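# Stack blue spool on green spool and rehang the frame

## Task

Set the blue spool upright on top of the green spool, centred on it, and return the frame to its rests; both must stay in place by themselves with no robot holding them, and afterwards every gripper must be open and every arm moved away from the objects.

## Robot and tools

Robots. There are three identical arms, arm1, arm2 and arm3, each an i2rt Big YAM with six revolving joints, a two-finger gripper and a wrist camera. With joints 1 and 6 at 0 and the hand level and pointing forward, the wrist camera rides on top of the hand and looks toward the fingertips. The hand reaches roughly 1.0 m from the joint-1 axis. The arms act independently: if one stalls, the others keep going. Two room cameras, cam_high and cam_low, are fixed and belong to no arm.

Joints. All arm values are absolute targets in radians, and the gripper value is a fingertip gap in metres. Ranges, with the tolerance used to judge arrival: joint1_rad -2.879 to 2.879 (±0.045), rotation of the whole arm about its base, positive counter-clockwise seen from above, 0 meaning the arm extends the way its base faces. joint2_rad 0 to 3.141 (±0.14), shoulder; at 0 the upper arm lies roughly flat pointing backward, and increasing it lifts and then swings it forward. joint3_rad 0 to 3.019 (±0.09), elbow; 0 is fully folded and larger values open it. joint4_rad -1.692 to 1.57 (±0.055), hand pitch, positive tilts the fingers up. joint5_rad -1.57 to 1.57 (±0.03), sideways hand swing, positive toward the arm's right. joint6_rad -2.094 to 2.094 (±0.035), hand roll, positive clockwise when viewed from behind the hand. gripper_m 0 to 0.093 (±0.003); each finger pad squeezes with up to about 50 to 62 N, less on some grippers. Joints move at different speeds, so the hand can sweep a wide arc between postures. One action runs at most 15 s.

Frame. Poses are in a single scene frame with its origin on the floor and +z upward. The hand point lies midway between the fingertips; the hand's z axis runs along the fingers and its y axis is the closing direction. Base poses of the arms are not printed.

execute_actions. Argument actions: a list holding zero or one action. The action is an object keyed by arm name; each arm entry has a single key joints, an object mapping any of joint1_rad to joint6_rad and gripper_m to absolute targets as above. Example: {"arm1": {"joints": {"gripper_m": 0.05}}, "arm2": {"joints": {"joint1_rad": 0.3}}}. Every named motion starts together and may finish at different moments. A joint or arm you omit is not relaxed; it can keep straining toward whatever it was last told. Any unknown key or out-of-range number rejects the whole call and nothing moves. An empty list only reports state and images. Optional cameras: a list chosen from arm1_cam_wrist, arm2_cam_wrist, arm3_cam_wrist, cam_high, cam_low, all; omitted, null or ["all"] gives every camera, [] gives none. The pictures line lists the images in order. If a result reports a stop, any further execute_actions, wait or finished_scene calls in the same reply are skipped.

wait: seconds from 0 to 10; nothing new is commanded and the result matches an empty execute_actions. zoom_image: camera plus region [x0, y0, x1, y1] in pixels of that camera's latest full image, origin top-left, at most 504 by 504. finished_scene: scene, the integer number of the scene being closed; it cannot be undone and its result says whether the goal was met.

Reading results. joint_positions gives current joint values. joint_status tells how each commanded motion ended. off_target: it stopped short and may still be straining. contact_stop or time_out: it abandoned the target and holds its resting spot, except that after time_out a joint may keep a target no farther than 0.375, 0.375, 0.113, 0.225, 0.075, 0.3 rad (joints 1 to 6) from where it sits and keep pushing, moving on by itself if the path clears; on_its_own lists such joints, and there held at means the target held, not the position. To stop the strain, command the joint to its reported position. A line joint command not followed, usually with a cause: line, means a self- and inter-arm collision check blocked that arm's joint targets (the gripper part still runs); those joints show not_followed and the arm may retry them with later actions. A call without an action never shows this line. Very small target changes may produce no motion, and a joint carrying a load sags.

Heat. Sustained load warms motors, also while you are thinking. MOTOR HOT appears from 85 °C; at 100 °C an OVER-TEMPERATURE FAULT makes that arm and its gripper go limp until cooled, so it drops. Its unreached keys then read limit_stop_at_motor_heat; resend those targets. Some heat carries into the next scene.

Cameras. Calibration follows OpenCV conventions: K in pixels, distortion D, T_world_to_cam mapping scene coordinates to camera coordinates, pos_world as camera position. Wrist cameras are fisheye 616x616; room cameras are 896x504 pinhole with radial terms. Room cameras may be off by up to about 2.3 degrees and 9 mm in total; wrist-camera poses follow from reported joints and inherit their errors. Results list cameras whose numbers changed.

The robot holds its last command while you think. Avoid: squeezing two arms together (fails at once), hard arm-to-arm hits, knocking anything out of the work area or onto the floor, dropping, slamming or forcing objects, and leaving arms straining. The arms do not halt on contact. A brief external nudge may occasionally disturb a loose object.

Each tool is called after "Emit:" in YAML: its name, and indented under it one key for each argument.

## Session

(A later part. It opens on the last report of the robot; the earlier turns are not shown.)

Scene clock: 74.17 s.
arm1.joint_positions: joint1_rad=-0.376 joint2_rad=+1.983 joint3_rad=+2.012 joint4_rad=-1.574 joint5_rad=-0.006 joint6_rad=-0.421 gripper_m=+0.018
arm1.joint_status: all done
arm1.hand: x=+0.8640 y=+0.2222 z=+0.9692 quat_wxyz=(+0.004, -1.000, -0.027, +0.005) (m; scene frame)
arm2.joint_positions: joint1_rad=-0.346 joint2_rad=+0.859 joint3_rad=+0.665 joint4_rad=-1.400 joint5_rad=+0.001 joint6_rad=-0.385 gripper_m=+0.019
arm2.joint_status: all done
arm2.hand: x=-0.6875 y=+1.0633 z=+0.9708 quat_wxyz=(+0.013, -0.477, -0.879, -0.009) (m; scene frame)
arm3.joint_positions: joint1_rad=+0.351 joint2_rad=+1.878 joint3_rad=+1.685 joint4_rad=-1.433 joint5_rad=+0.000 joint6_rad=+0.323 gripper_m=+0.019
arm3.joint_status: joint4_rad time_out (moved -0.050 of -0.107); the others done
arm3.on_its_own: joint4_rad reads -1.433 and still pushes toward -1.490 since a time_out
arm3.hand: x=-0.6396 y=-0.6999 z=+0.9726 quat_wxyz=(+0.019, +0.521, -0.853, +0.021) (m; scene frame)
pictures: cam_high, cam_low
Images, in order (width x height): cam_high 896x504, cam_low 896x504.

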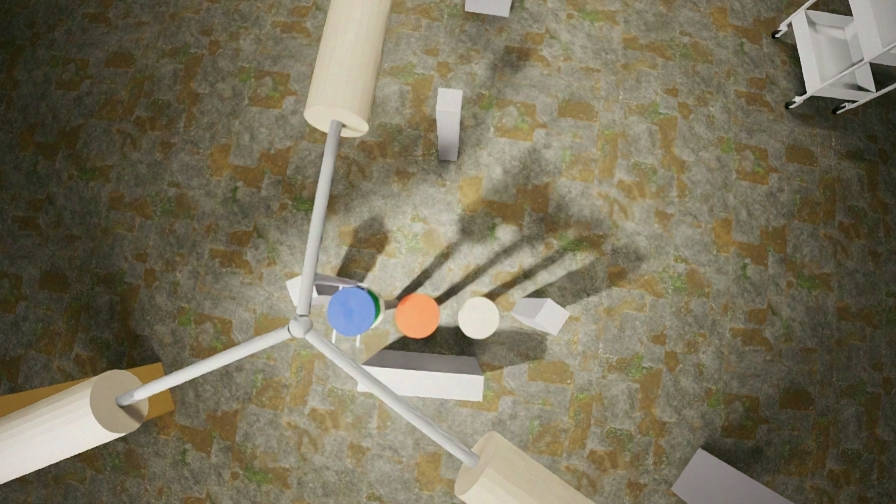

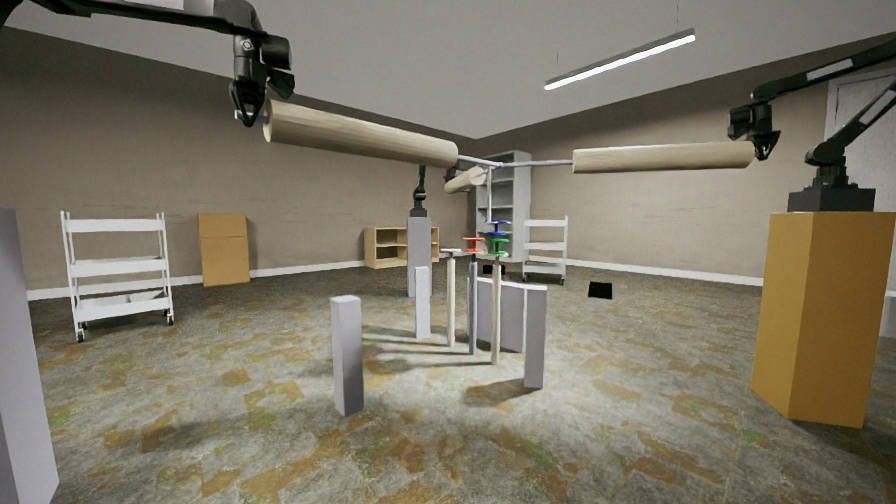

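Emit:
execute_actions:
  actions:
    - {"arm1":{"joints":{"joint2_rad":2.03,"joint4_rad":-1.52}},"arm2":{"joints":{"joint3_rad":0.58,"joint4_rad":-1.28}},"arm3":{"joints":{"joint2_rad":1.94,"joint4_rad":-1.38}}}
  cameras: ["cam_high","cam_low"]

Emit:
zoom_image:
  camera: "cam_low"
  region: [420, 190, 550, 280]

Emit:
zoom_image:
  camera: "cam_high"
  region: [270, 240, 450, 400]

Scene clock: 76.30 s.
arm1.joint_positions: joint1_rad=-0.389 joint2_rad=+2.053 joint3_rad=+2.012 joint4_rad=-1.548 joint5_rad=-0.001 joint6_rad=-0.428 gripper_m=+0.018
arm1.joint_status: all done
arm1.hand: x=+0.8579 y=+0.2346 z=+0.9267 quat_wxyz=(-0.003, -1.000, -0.024, -0.017) (m; scene frame)
arm2.joint_positions: joint1_rad=-0.346 joint2_rad=+0.859 joint3_rad=+0.556 joint4_rad=-1.297 joint5_rad=+0.015 joint6_rad=-0.384 gripper_m=+0.019
arm2.joint_status: all done
arm2.hand: x=-0.6923 y=+1.0746 z=+0.9306 quat_wxyz=(+0.020, -0.477, -0.879, -0.007) (m; scene frame)
arm3.joint_positions: joint1_rad=+0.359 joint2_rad=+1.949 joint3_rad=+1.685 joint4_rad=-1.382 joint5_rad=-0.008 joint6_rad=+0.330 gripper_m=+0.019
arm3.joint_status: all done
arm3.hand: x=-0.6441 y=-0.6866 z=+0.9327 quat_wxyz=(+0.028, +0.521, -0.852, +0.027) (m; scene frame)
pictures: cam_high, cam_low
Images, in order (width x height): cam_high 896x504, cam_low 896x504.

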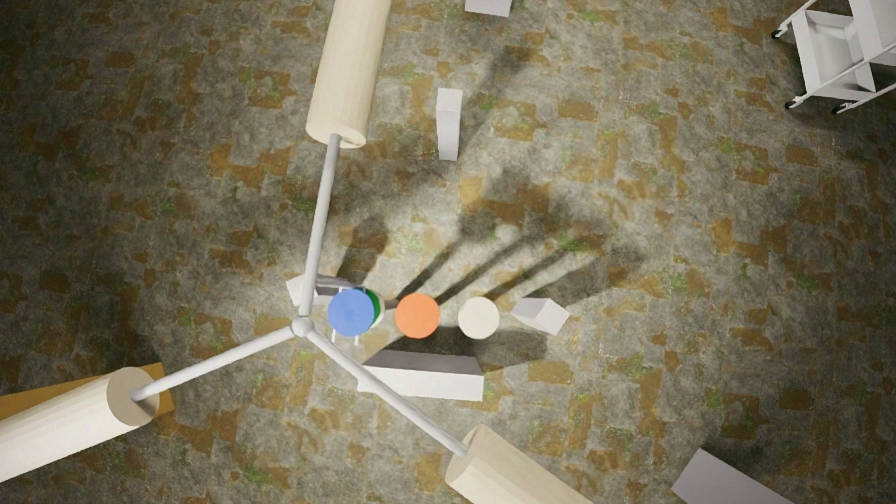

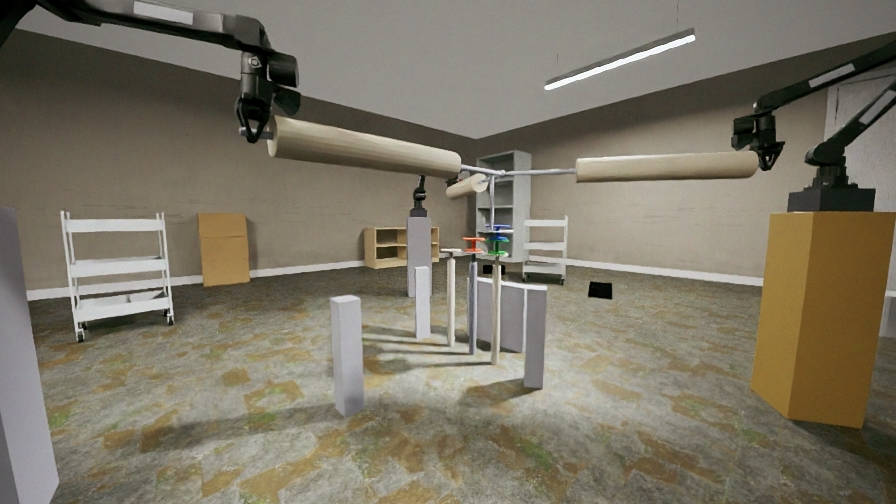

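Region (420, 190, 550, 280) of cam_low's 896x504 image, scaled by 3.877, with more detail than that image has; it fills the top 349 rows of this view, and the rest is white.

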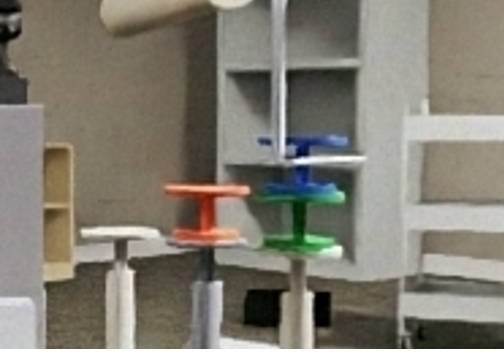

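Region (270, 240, 450, 400) of cam_high's 896x504 image, scaled by 2.800, with more detail than that image has.

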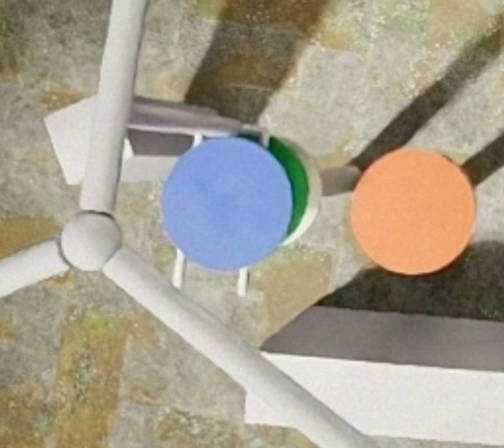

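Emit:
execute_actions:
  actions:
    - {"arm1":{"joints":{"joint1_rad":-0.478,"joint2_rad":1.81,"joint3_rad":1.686,"joint4_rad":-1.42,"joint6_rad":-0.525}},"arm2":{"joints":{"joint1_rad":0.06,"joint2_rad":1.0,"joint3_rad":0.614,"joint4_rad":-1.176,"joint6_rad":0.028}},"arm3":{"joints":{"joint1_rad":0.217,"joint2_rad":1.943,"joint3_rad":1.68,"joint4_rad":-1.307,"joint6_rad":0.186}}}
  cameras: ["cam_high","cam_low"]

Emit:
zoom_image:
  camera: "cam_low"
  region: [420, 190, 550, 280]

Scene clock: 80.27 s.
arm1.joint_positions: joint1_rad=-0.465 joint2_rad=+1.835 joint3_rad=+1.679 joint4_rad=-1.436 joint5_rad=-0.007 joint6_rad=-0.510 gripper_m=+0.018
arm1.joint_status: all done
arm1.hand: x=+0.9455 y=+0.2444 z=+0.9282 quat_wxyz=(-0.006, -0.999, -0.027, -0.016) (m; scene frame)
arm2.joint_positions: joint1_rad=+0.038 joint2_rad=+1.006 joint3_rad=+0.571 joint4_rad=-1.164 joint5_rad=+0.007 joint6_rad=-0.006 gripper_m=+0.019
arm2.joint_status: all done
arm2.hand: x=-0.6083 y=+1.0733 z=+0.9078 quat_wxyz=(+0.019, -0.475, -0.880, -0.005) (m; scene frame)
arm3.joint_positions: joint1_rad=+0.207 joint2_rad=+1.949 joint3_rad=+1.663 joint4_rad=-1.280 joint5_rad=+0.005 joint6_rad=+0.173 gripper_m=+0.019
arm3.joint_status: all done
arm3.hand: x=-0.5511 y=-0.6893 z=+0.9241 quat_wxyz=(-0.003, +0.524, -0.852, +0.001) (m; scene frame)
pictures: cam_high, cam_low
Images, in order (width x height): cam_high 896x504, cam_low 896x504.

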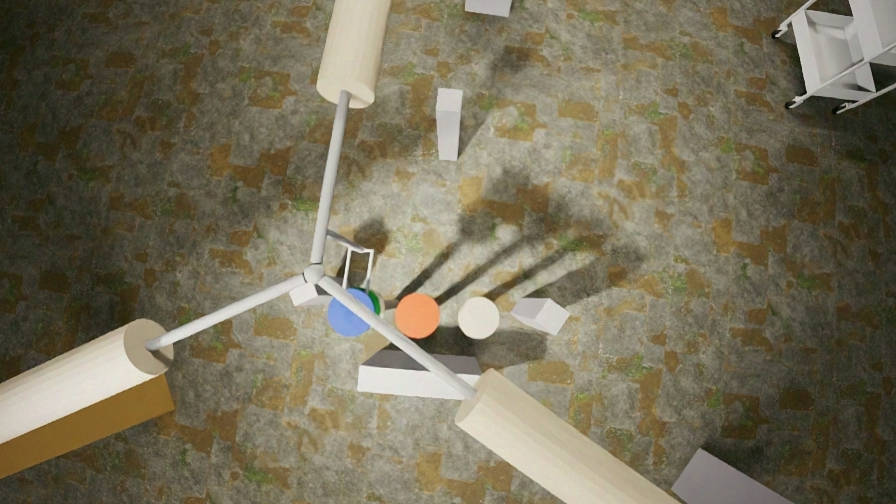

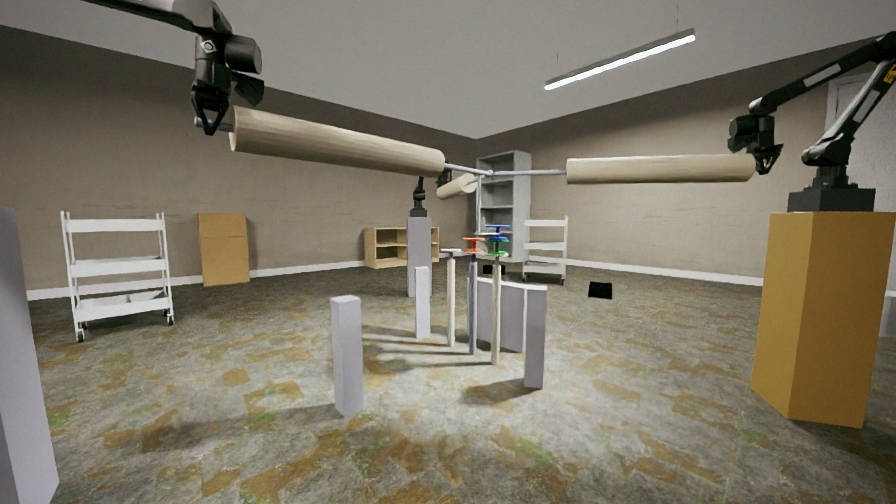

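Region (420, 190, 550, 280) of cam_low's 896x504 image, scaled by 3.877, with more detail than that image has; it fills the top 349 rows of this view, and the rest is white.

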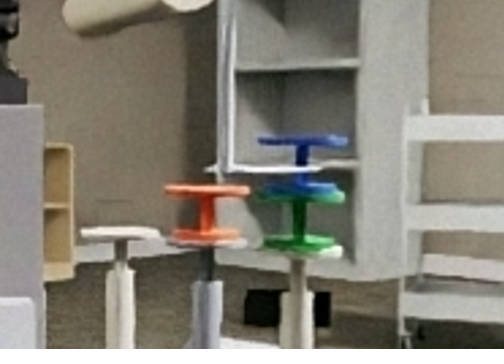

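Emit:
execute_actions:
  actions:
    - {"arm1":{"joints":{"joint1_rad":-0.562,"joint2_rad":1.624,"joint3_rad":1.424,"joint4_rad":-1.356,"joint6_rad":-0.609}},"arm2":{"joints":{"joint1_rad":0.33,"joint2_rad":1.16,"joint3_rad":0.80,"joint4_rad":-1.17,"joint6_rad":0.298}},"arm3":{"joints":{"joint1_rad":0.08,"joint2_rad":2.01,"joint3_rad":1.82,"joint4_rad":-1.357,"joint6_rad":0.049}}}
  cameras: ["cam_high","cam_low"]

Scene clock: 83.23 s.
arm1.joint_positions: joint1_rad=-0.549 joint2_rad=+1.637 joint3_rad=+1.416 joint4_rad=-1.372 joint5_rad=-0.008 joint6_rad=-0.596 gripper_m=+0.018
arm1.joint_status: all done
arm1.hand: x=+1.0334 y=+0.2462 z=+0.9308 quat_wxyz=(-0.008, -0.999, -0.028, -0.016) (m; scene frame)
arm2.joint_positions: joint1_rad=+0.309 joint2_rad=+1.176 joint3_rad=+0.735 joint4_rad=-1.178 joint5_rad=+0.005 joint6_rad=+0.263 gripper_m=+0.019
arm2.joint_status: joint6_rad time_out (moved +0.269 of +0.304); the others done
arm2.on_its_own: joint6_rad reads +0.263 and still pushes toward +0.298 since a time_out
arm2.hand: x=-0.5210 y=+1.0737 z=+0.9249 quat_wxyz=(+0.029, -0.473, -0.880, -0.004) (m; scene frame)
arm3.joint_positions: joint1_rad=+0.068 joint2_rad=+2.020 joint3_rad=+1.786 joint4_rad=-1.319 joint5_rad=+0.003 joint6_rad=+0.034 gripper_m=+0.019
arm3.joint_status: all done
arm3.hand: x=-0.4614 y=-0.6905 z=+0.9281 quat_wxyz=(-0.008, +0.524, -0.852, -0.004) (m; scene frame)
pictures: cam_high, cam_low
Images, in order (width x height): cam_high 896x504, cam_low 896x504.

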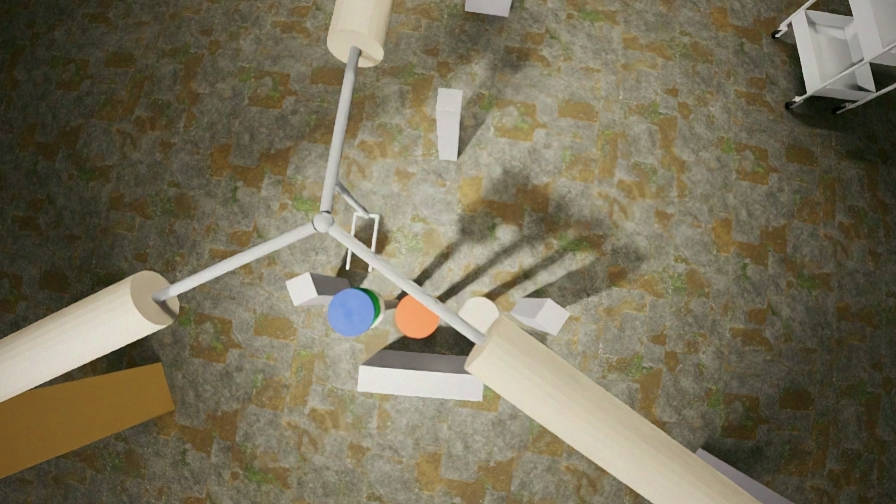

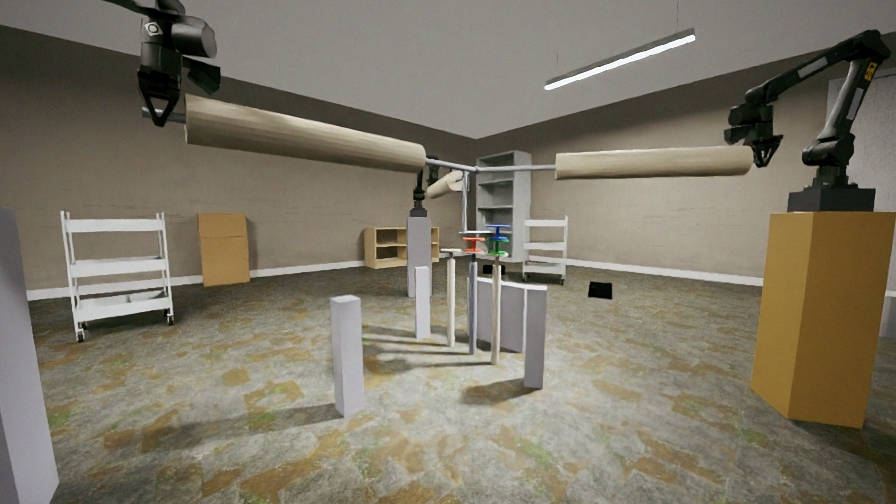

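Emit:
execute_actions:
  actions:
    - {"arm1":{"joints":{"joint1_rad":-0.461,"joint2_rad":1.45,"joint3_rad":1.123,"joint4_rad":-1.23,"joint6_rad":-0.508}},"arm2":{"joints":{"joint1_rad":0.254,"joint2_rad":1.455,"joint3_rad":0.93,"joint4_rad":-1.03,"joint6_rad":0.22}},"arm3":{"joints":{"joint1_rad":-0.06,"joint2_rad":1.934,"joint3_rad":1.577,"joint4_rad":-1.213,"joint6_rad":-0.09}}}
  cameras: []

Emit:
execute_actions:
  actions:
    - {"arm1":{"joints":{"joint1_rad":-0.295,"joint2_rad":1.28,"joint3_rad":0.887,"joint4_rad":-1.164,"joint6_rad":-0.347}},"arm2":{"joints":{"joint1_rad":0.2,"joint2_rad":1.695,"joint3_rad":1.161,"joint4_rad":-1.03,"joint6_rad":0.175}},"arm3":{"joints":{"joint1_rad":-0.225,"joint2_rad":1.88,"joint3_rad":1.428,"joint4_rad":-1.118,"joint6_rad":-0.256}}}
  cameras: []

Emit:
execute_actions:
  actions:
    - {"arm1":{"joints":{"joint2_rad":1.526,"joint3_rad":0.704,"joint4_rad":-0.74}},"arm2":{"joints":{"joint2_rad":1.932,"joint3_rad":1.069,"joint4_rad":-0.70}},"arm3":{"joints":{"joint2_rad":2.078,"joint3_rad":1.338,"joint4_rad":-0.83}}}
  cameras: []

Emit:
execute_actions:
  actions:
    - {"arm1":{"joints":{"joint2_rad":1.953,"joint3_rad":0.662,"joint4_rad":-0.27}},"arm2":{"joints":{"joint2_rad":2.262,"joint3_rad":1.108,"joint4_rad":-0.41}},"arm3":{"joints":{"joint2_rad":2.36,"joint3_rad":1.373,"joint4_rad":-0.583}}}
  cameras: ["cam_high","cam_low"]

Scene clock: 86.63 s.
arm1.joint_positions: joint1_rad=-0.454 joint2_rad=+1.470 joint3_rad=+1.118 joint4_rad=-1.241 joint5_rad=-0.002 joint6_rad=-0.499 gripper_m=+0.018
arm1.joint_status: all done
arm1.hand: x=+1.0827 y=+0.1733 z=+0.8939 quat_wxyz=(-0.005, -0.999, -0.027, -0.017) (m; scene frame)
arm2.joint_positions: joint1_rad=+0.252 joint2_rad=+1.479 joint3_rad=+0.886 joint4_rad=-1.022 joint5_rad=+0.007 joint6_rad=+0.206 gripper_m=+0.019
arm2.joint_status: all done
arm2.hand: x=-0.4700 y=+1.0005 z=+0.8810 quat_wxyz=(+0.027, -0.474, -0.880, -0.004) (m; scene frame)
arm3.joint_positions: joint1_rad=-0.062 joint2_rad=+1.976 joint3_rad=+1.591 joint4_rad=-1.201 joint5_rad=+0.000 joint6_rad=-0.090 gripper_m=+0.019
arm3.joint_status: all done
arm3.hand: x=-0.4122 y=-0.7628 z=+0.8823 quat_wxyz=(+0.008, +0.521, -0.853, +0.003) (m; scene frame)
pictures: none
No camera images: the call's "cameras" was empty. Leave "cameras" out to get every camera's image.

Scene clock: 87.63 s.
arm1.joint_positions: joint1_rad=-0.291 joint2_rad=+1.300 joint3_rad=+0.881 joint4_rad=-1.170 joint5_rad=-0.002 joint6_rad=-0.337 gripper_m=+0.018
arm1.joint_status: all done
arm1.hand: x=+1.1311 y=+0.0913 z=+0.8701 quat_wxyz=(-0.002, -0.999, -0.028, -0.017) (m; scene frame)
arm2.joint_positions: joint1_rad=+0.198 joint2_rad=+1.723 joint3_rad=+1.132 joint4_rad=-1.015 joint5_rad=+0.008 joint6_rad=+0.152 gripper_m=+0.019
arm2.joint_status: all done
arm2.hand: x=-0.4213 y=+0.9169 z=+0.8614 quat_wxyz=(+0.023, -0.474, -0.880, -0.003) (m; scene frame)
arm3.joint_positions: joint1_rad=-0.221 joint2_rad=+1.916 joint3_rad=+1.435 joint4_rad=-1.110 joint5_rad=-0.004 joint6_rad=-0.251 gripper_m=+0.019
arm3.joint_status: all done
arm3.hand: x=-0.3630 y=-0.8452 z=+0.8613 quat_wxyz=(+0.011, +0.522, -0.853, +0.001) (m; scene frame)
pictures: none
No camera images: the call's "cameras" was empty. Leave "cameras" out to get every camera's image.

Scene clock: 88.70 s.
arm1.joint_positions: joint1_rad=-0.291 joint2_rad=+1.538 joint3_rad=+0.707 joint4_rad=-0.753 joint5_rad=-0.005 joint6_rad=-0.336 gripper_m=+0.018
arm1.joint_status: all done
arm1.hand: x=+1.1320 y=+0.0914 z=+0.7408 quat_wxyz=(-0.003, -1.000, -0.028, -0.014) (m; scene frame)
arm2.joint_positions: joint1_rad=+0.200 joint2_rad=+1.972 joint3_rad=+1.068 joint4_rad=-0.702 joint5_rad=+0.006 joint6_rad=+0.152 gripper_m=+0.019
arm2.joint_status: all done
arm2.hand: x=-0.4177 y=+0.9146 z=+0.7322 quat_wxyz=(+0.022, -0.473, -0.881, -0.004) (m; scene frame)
arm3.joint_positions: joint1_rad=-0.221 joint2_rad=+2.106 joint3_rad=+1.346 joint4_rad=-0.823 joint5_rad=+0.000 joint6_rad=-0.252 gripper_m=+0.019
arm3.joint_status: all done
arm3.hand: x=-0.3627 y=-0.8459 z=+0.7329 quat_wxyz=(+0.006, +0.522, -0.853, +0.002) (m; scene frame)
pictures: none
No camera images: the call's "cameras" was empty. Leave "cameras" out to get every camera's image.

Scene clock: 89.80 s.
arm1.joint_positions: joint1_rad=-0.291 joint2_rad=+1.959 joint3_rad=+0.669 joint4_rad=-0.283 joint5_rad=-0.004 joint6_rad=-0.336 gripper_m=+0.018
arm1.joint_status: all done
arm1.hand: x=+1.1325 y=+0.0928 z=+0.6001 quat_wxyz=(-0.001, -1.000, -0.027, -0.009) (m; scene frame)
arm2.joint_positions: joint1_rad=+0.202 joint2_rad=+2.289 joint3_rad=+1.107 joint4_rad=-0.404 joint5_rad=+0.005 joint6_rad=+0.155 gripper_m=+0.019
arm2.joint_status: all done
arm2.hand: x=-0.4157 y=+0.9142 z=+0.5969 quat_wxyz=(+0.013, -0.473, -0.881, -0.001) (m; scene frame)
arm3.joint_positions: joint1_rad=-0.221 joint2_rad=+2.370 joint3_rad=+1.368 joint4_rad=-0.566 joint5_rad=-0.003 joint6_rad=-0.256 gripper_m=+0.019
arm3.joint_status: all done
arm3.hand: x=-0.3631 y=-0.8457 z=+0.5985 quat_wxyz=(+0.000, +0.524, -0.852, -0.002) (m; scene frame)
pictures: cam_high, cam_low
Images, in order (width x height): cam_high 896x504, cam_low 896x504.

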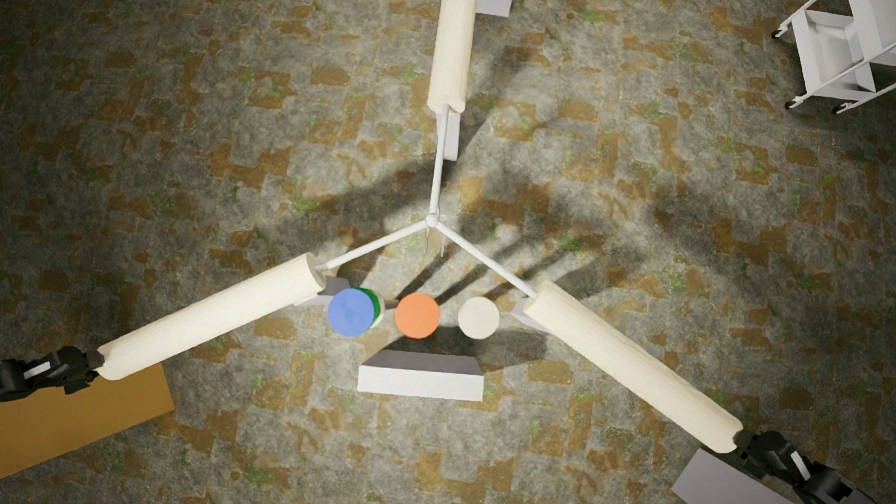

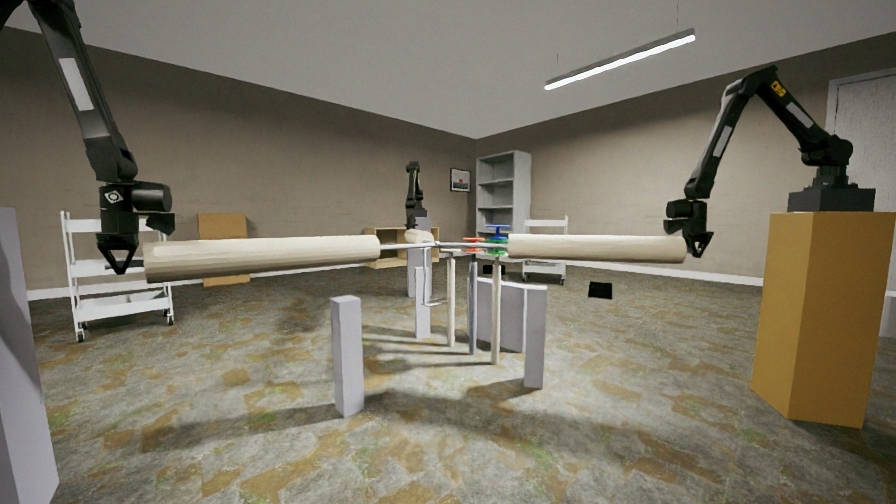

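Lower to slightly above, release, retreat.

Emit:
execute_actions:
  actions:
    - {"arm1":{"joints":{"joint2_rad":2.37,"joint3_rad":0.782,"joint4_rad":0.03}},"arm2":{"joints":{"joint2_rad":2.57,"joint3_rad":1.269,"joint4_rad":-0.25}},"arm3":{"joints":{"joint2_rad":2.63,"joint3_rad":1.528,"joint4_rad":-0.45}}}
  cameras: []

Emit:
execute_actions:
  actions:
    - {"arm1":{"joints":{"gripper_m":0.093}},"arm2":{"joints":{"gripper_m":0.093}},"arm3":{"joints":{"gripper_m":0.093}}}
  cameras: []

Emit:
execute_actions:
  actions:
    - {"arm1":{"joints":{"joint2_rad":1.953,"joint3_rad":0.662,"joint4_rad":-0.27}},"arm2":{"joints":{"joint2_rad":2.262,"joint3_rad":1.108,"joint4_rad":-0.41}},"arm3":{"joints":{"joint2_rad":2.36,"joint3_rad":1.373,"joint4_rad":-0.583}}}
  cameras: []

Emit:
execute_actions:
  actions:
    - {"arm1":{"joints":{"joint2_rad":1.2,"joint3_rad":0.8,"joint4_rad":-1.0}},"arm2":{"joints":{"joint2_rad":1.2,"joint3_rad":0.8,"joint4_rad":-1.0}},"arm3":{"joints":{"joint2_rad":1.2,"joint3_rad":0.8,"joint4_rad":-1.0}}}
  cameras: ["cam_high","cam_low"]

Scene clock: 92.27 s.
arm1.joint_positions: joint1_rad=-0.294 joint2_rad=+2.372 joint3_rad=+0.785 joint4_rad=+0.017 joint5_rad=-0.002 joint6_rad=-0.336 gripper_m=+0.018
arm1.joint_status: all done
arm1.hand: x=+1.1327 y=+0.0949 z=+0.4751 quat_wxyz=(+0.000, -1.000, -0.026, -0.007) (m; scene frame)
arm2.joint_positions: joint1_rad=+0.202 joint2_rad=+2.597 joint3_rad=+1.263 joint4_rad=-0.254 joint5_rad=+0.002 joint6_rad=+0.154 gripper_m=+0.019
arm2.joint_status: all done
arm2.hand: x=-0.4143 y=+0.9130 z=+0.4767 quat_wxyz=(+0.014, -0.473, -0.881, -0.003) (m; scene frame)
arm3.joint_positions: joint1_rad=-0.221 joint2_rad=+2.640 joint3_rad=+1.511 joint4_rad=-0.445 joint5_rad=-0.002 joint6_rad=-0.256 gripper_m=+0.019
arm3.joint_status: all done
arm3.hand: x=-0.3619 y=-0.8443 z=+0.4822 quat_wxyz=(+0.002, +0.524, -0.852, +0.000) (m; scene frame)
pictures: none
No camera images: the call's "cameras" was empty. Leave "cameras" out to get every camera's image.

Scene clock: 92.97 s.
arm1.joint_positions: joint1_rad=-0.294 joint2_rad=+2.372 joint3_rad=+0.785 joint4_rad=+0.017 joint5_rad=-0.002 joint6_rad=-0.336 gripper_m=+0.093
arm1.joint_status: all done
arm1.hand: x=+1.1327 y=+0.0949 z=+0.4751 quat_wxyz=(+0.000, -1.000, -0.026, -0.007) (m; scene frame)
arm2.joint_positions: joint1_rad=+0.202 joint2_rad=+2.591 joint3_rad=+1.263 joint4_rad=-0.254 joint5_rad=+0.002 joint6_rad=+0.161 gripper_m=+0.093
arm2.joint_status: all done
arm2.hand: x=-0.4123 y=+0.9108 z=+0.4794 quat_wxyz=(+0.011, -0.476, -0.879, -0.002) (m; scene frame)
arm3.joint_positions: joint1_rad=-0.221 joint2_rad=+2.640 joint3_rad=+1.511 joint4_rad=-0.445 joint5_rad=-0.002 joint6_rad=-0.256 gripper_m=+0.093
arm3.joint_status: all done
arm3.hand: x=-0.3619 y=-0.8443 z=+0.4822 quat_wxyz=(+0.002, +0.524, -0.852, +0.000) (m; scene frame)
pictures: none
No camera images: the call's "cameras" was empty. Leave "cameras" out to get every camera's image.

Scene clock: 94.27 s.
arm1.joint_positions: joint1_rad=-0.294 joint2_rad=+1.947 joint3_rad=+0.657 joint4_rad=-0.256 joint5_rad=-0.002 joint6_rad=-0.336 gripper_m=+0.093
arm1.joint_status: all done
arm1.hand: x=+1.1303 y=+0.0946 z=+0.6025 quat_wxyz=(+0.004, -1.000, -0.026, +0.004) (m; scene frame)
arm2.joint_positions: joint1_rad=+0.202 joint2_rad=+2.252 joint3_rad=+1.104 joint4_rad=-0.406 joint5_rad=+0.002 joint6_rad=+0.161 gripper_m=+0.093
arm2.joint_status: all done
arm2.hand: x=-0.4080 y=+0.9064 z=+0.6131 quat_wxyz=(-0.003, -0.476, -0.879, +0.003) (m; scene frame)
arm3.joint_positions: joint1_rad=-0.221 joint2_rad=+2.334 joint3_rad=+1.369 joint4_rad=-0.572 joint5_rad=-0.002 joint6_rad=-0.256 gripper_m=+0.093
arm3.joint_status: all done
arm3.hand: x=-0.3556 y=-0.8372 z=+0.6176 quat_wxyz=(-0.015, +0.524, -0.851, -0.006) (m; scene frame)
pictures: none
No camera images: the call's "cameras" was empty. Leave "cameras" out to get every camera's image.

Scene clock: 96.03 s.
arm1.joint_positions: joint1_rad=-0.294 joint2_rad=+1.202 joint3_rad=+0.784 joint4_rad=-0.986 joint5_rad=-0.002 joint6_rad=-0.336 gripper_m=+0.093
arm1.joint_status: all done
arm1.hand: x=+1.1235 y=+0.0945 z=+0.8681 quat_wxyz=(+0.026, -0.997, -0.027, +0.071) (m; scene frame)
arm2.joint_positions: joint1_rad=+0.202 joint2_rad=+1.202 joint3_rad=+0.797 joint4_rad=-0.993 joint5_rad=+0.002 joint6_rad=+0.161 gripper_m=+0.093
arm2.joint_status: all done
arm2.hand: x=-0.4944 y=+1.0020 z=+0.9417 quat_wxyz=(-0.076, -0.475, -0.876, +0.028) (m; scene frame)
arm3.joint_positions: joint1_rad=-0.221 joint2_rad=+1.200 joint3_rad=+0.810 joint4_rad=-0.986 joint5_rad=-0.002 joint6_rad=-0.256 gripper_m=+0.093
arm3.joint_status: all done
arm3.hand: x=-0.4939 y=-0.9941 z=+0.9421 quat_wxyz=(-0.092, +0.522, -0.848, -0.029) (m; scene frame)
pictures: cam_high, cam_low
Images, in order (width x height): cam_high 896x504, cam_low 896x504.

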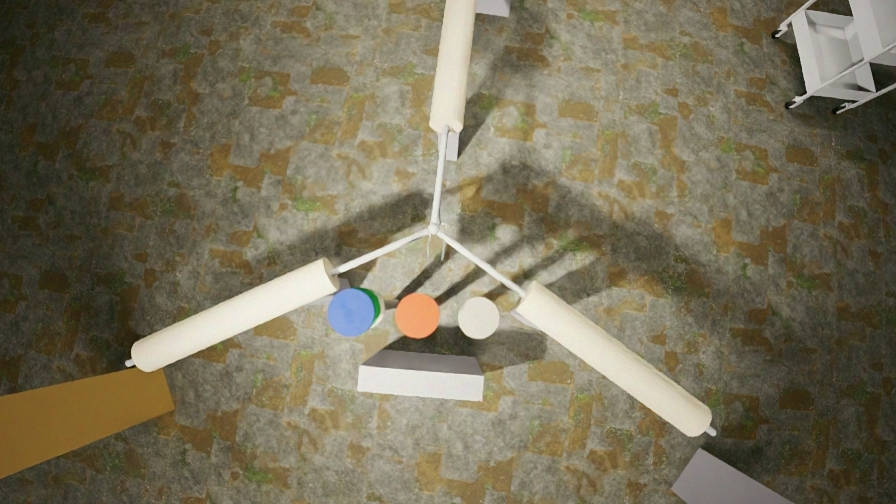

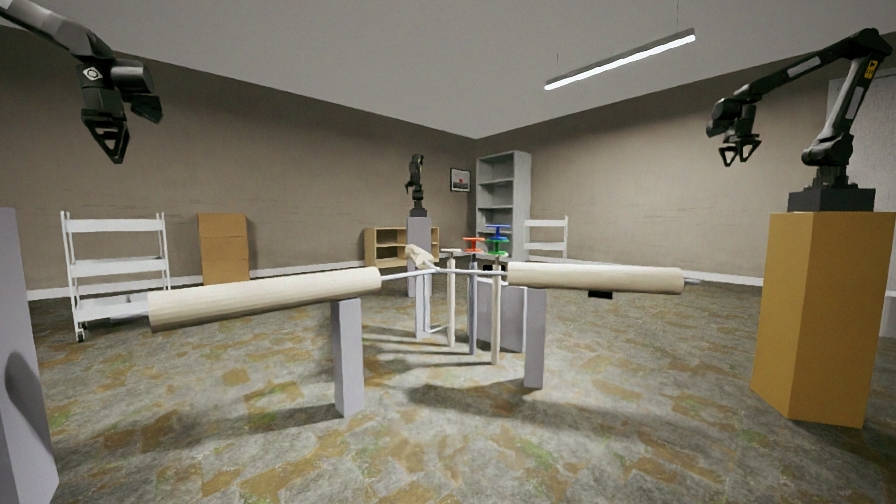

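Emit:
finished_scene:
  scene: 1

The scene is finished: the task was done.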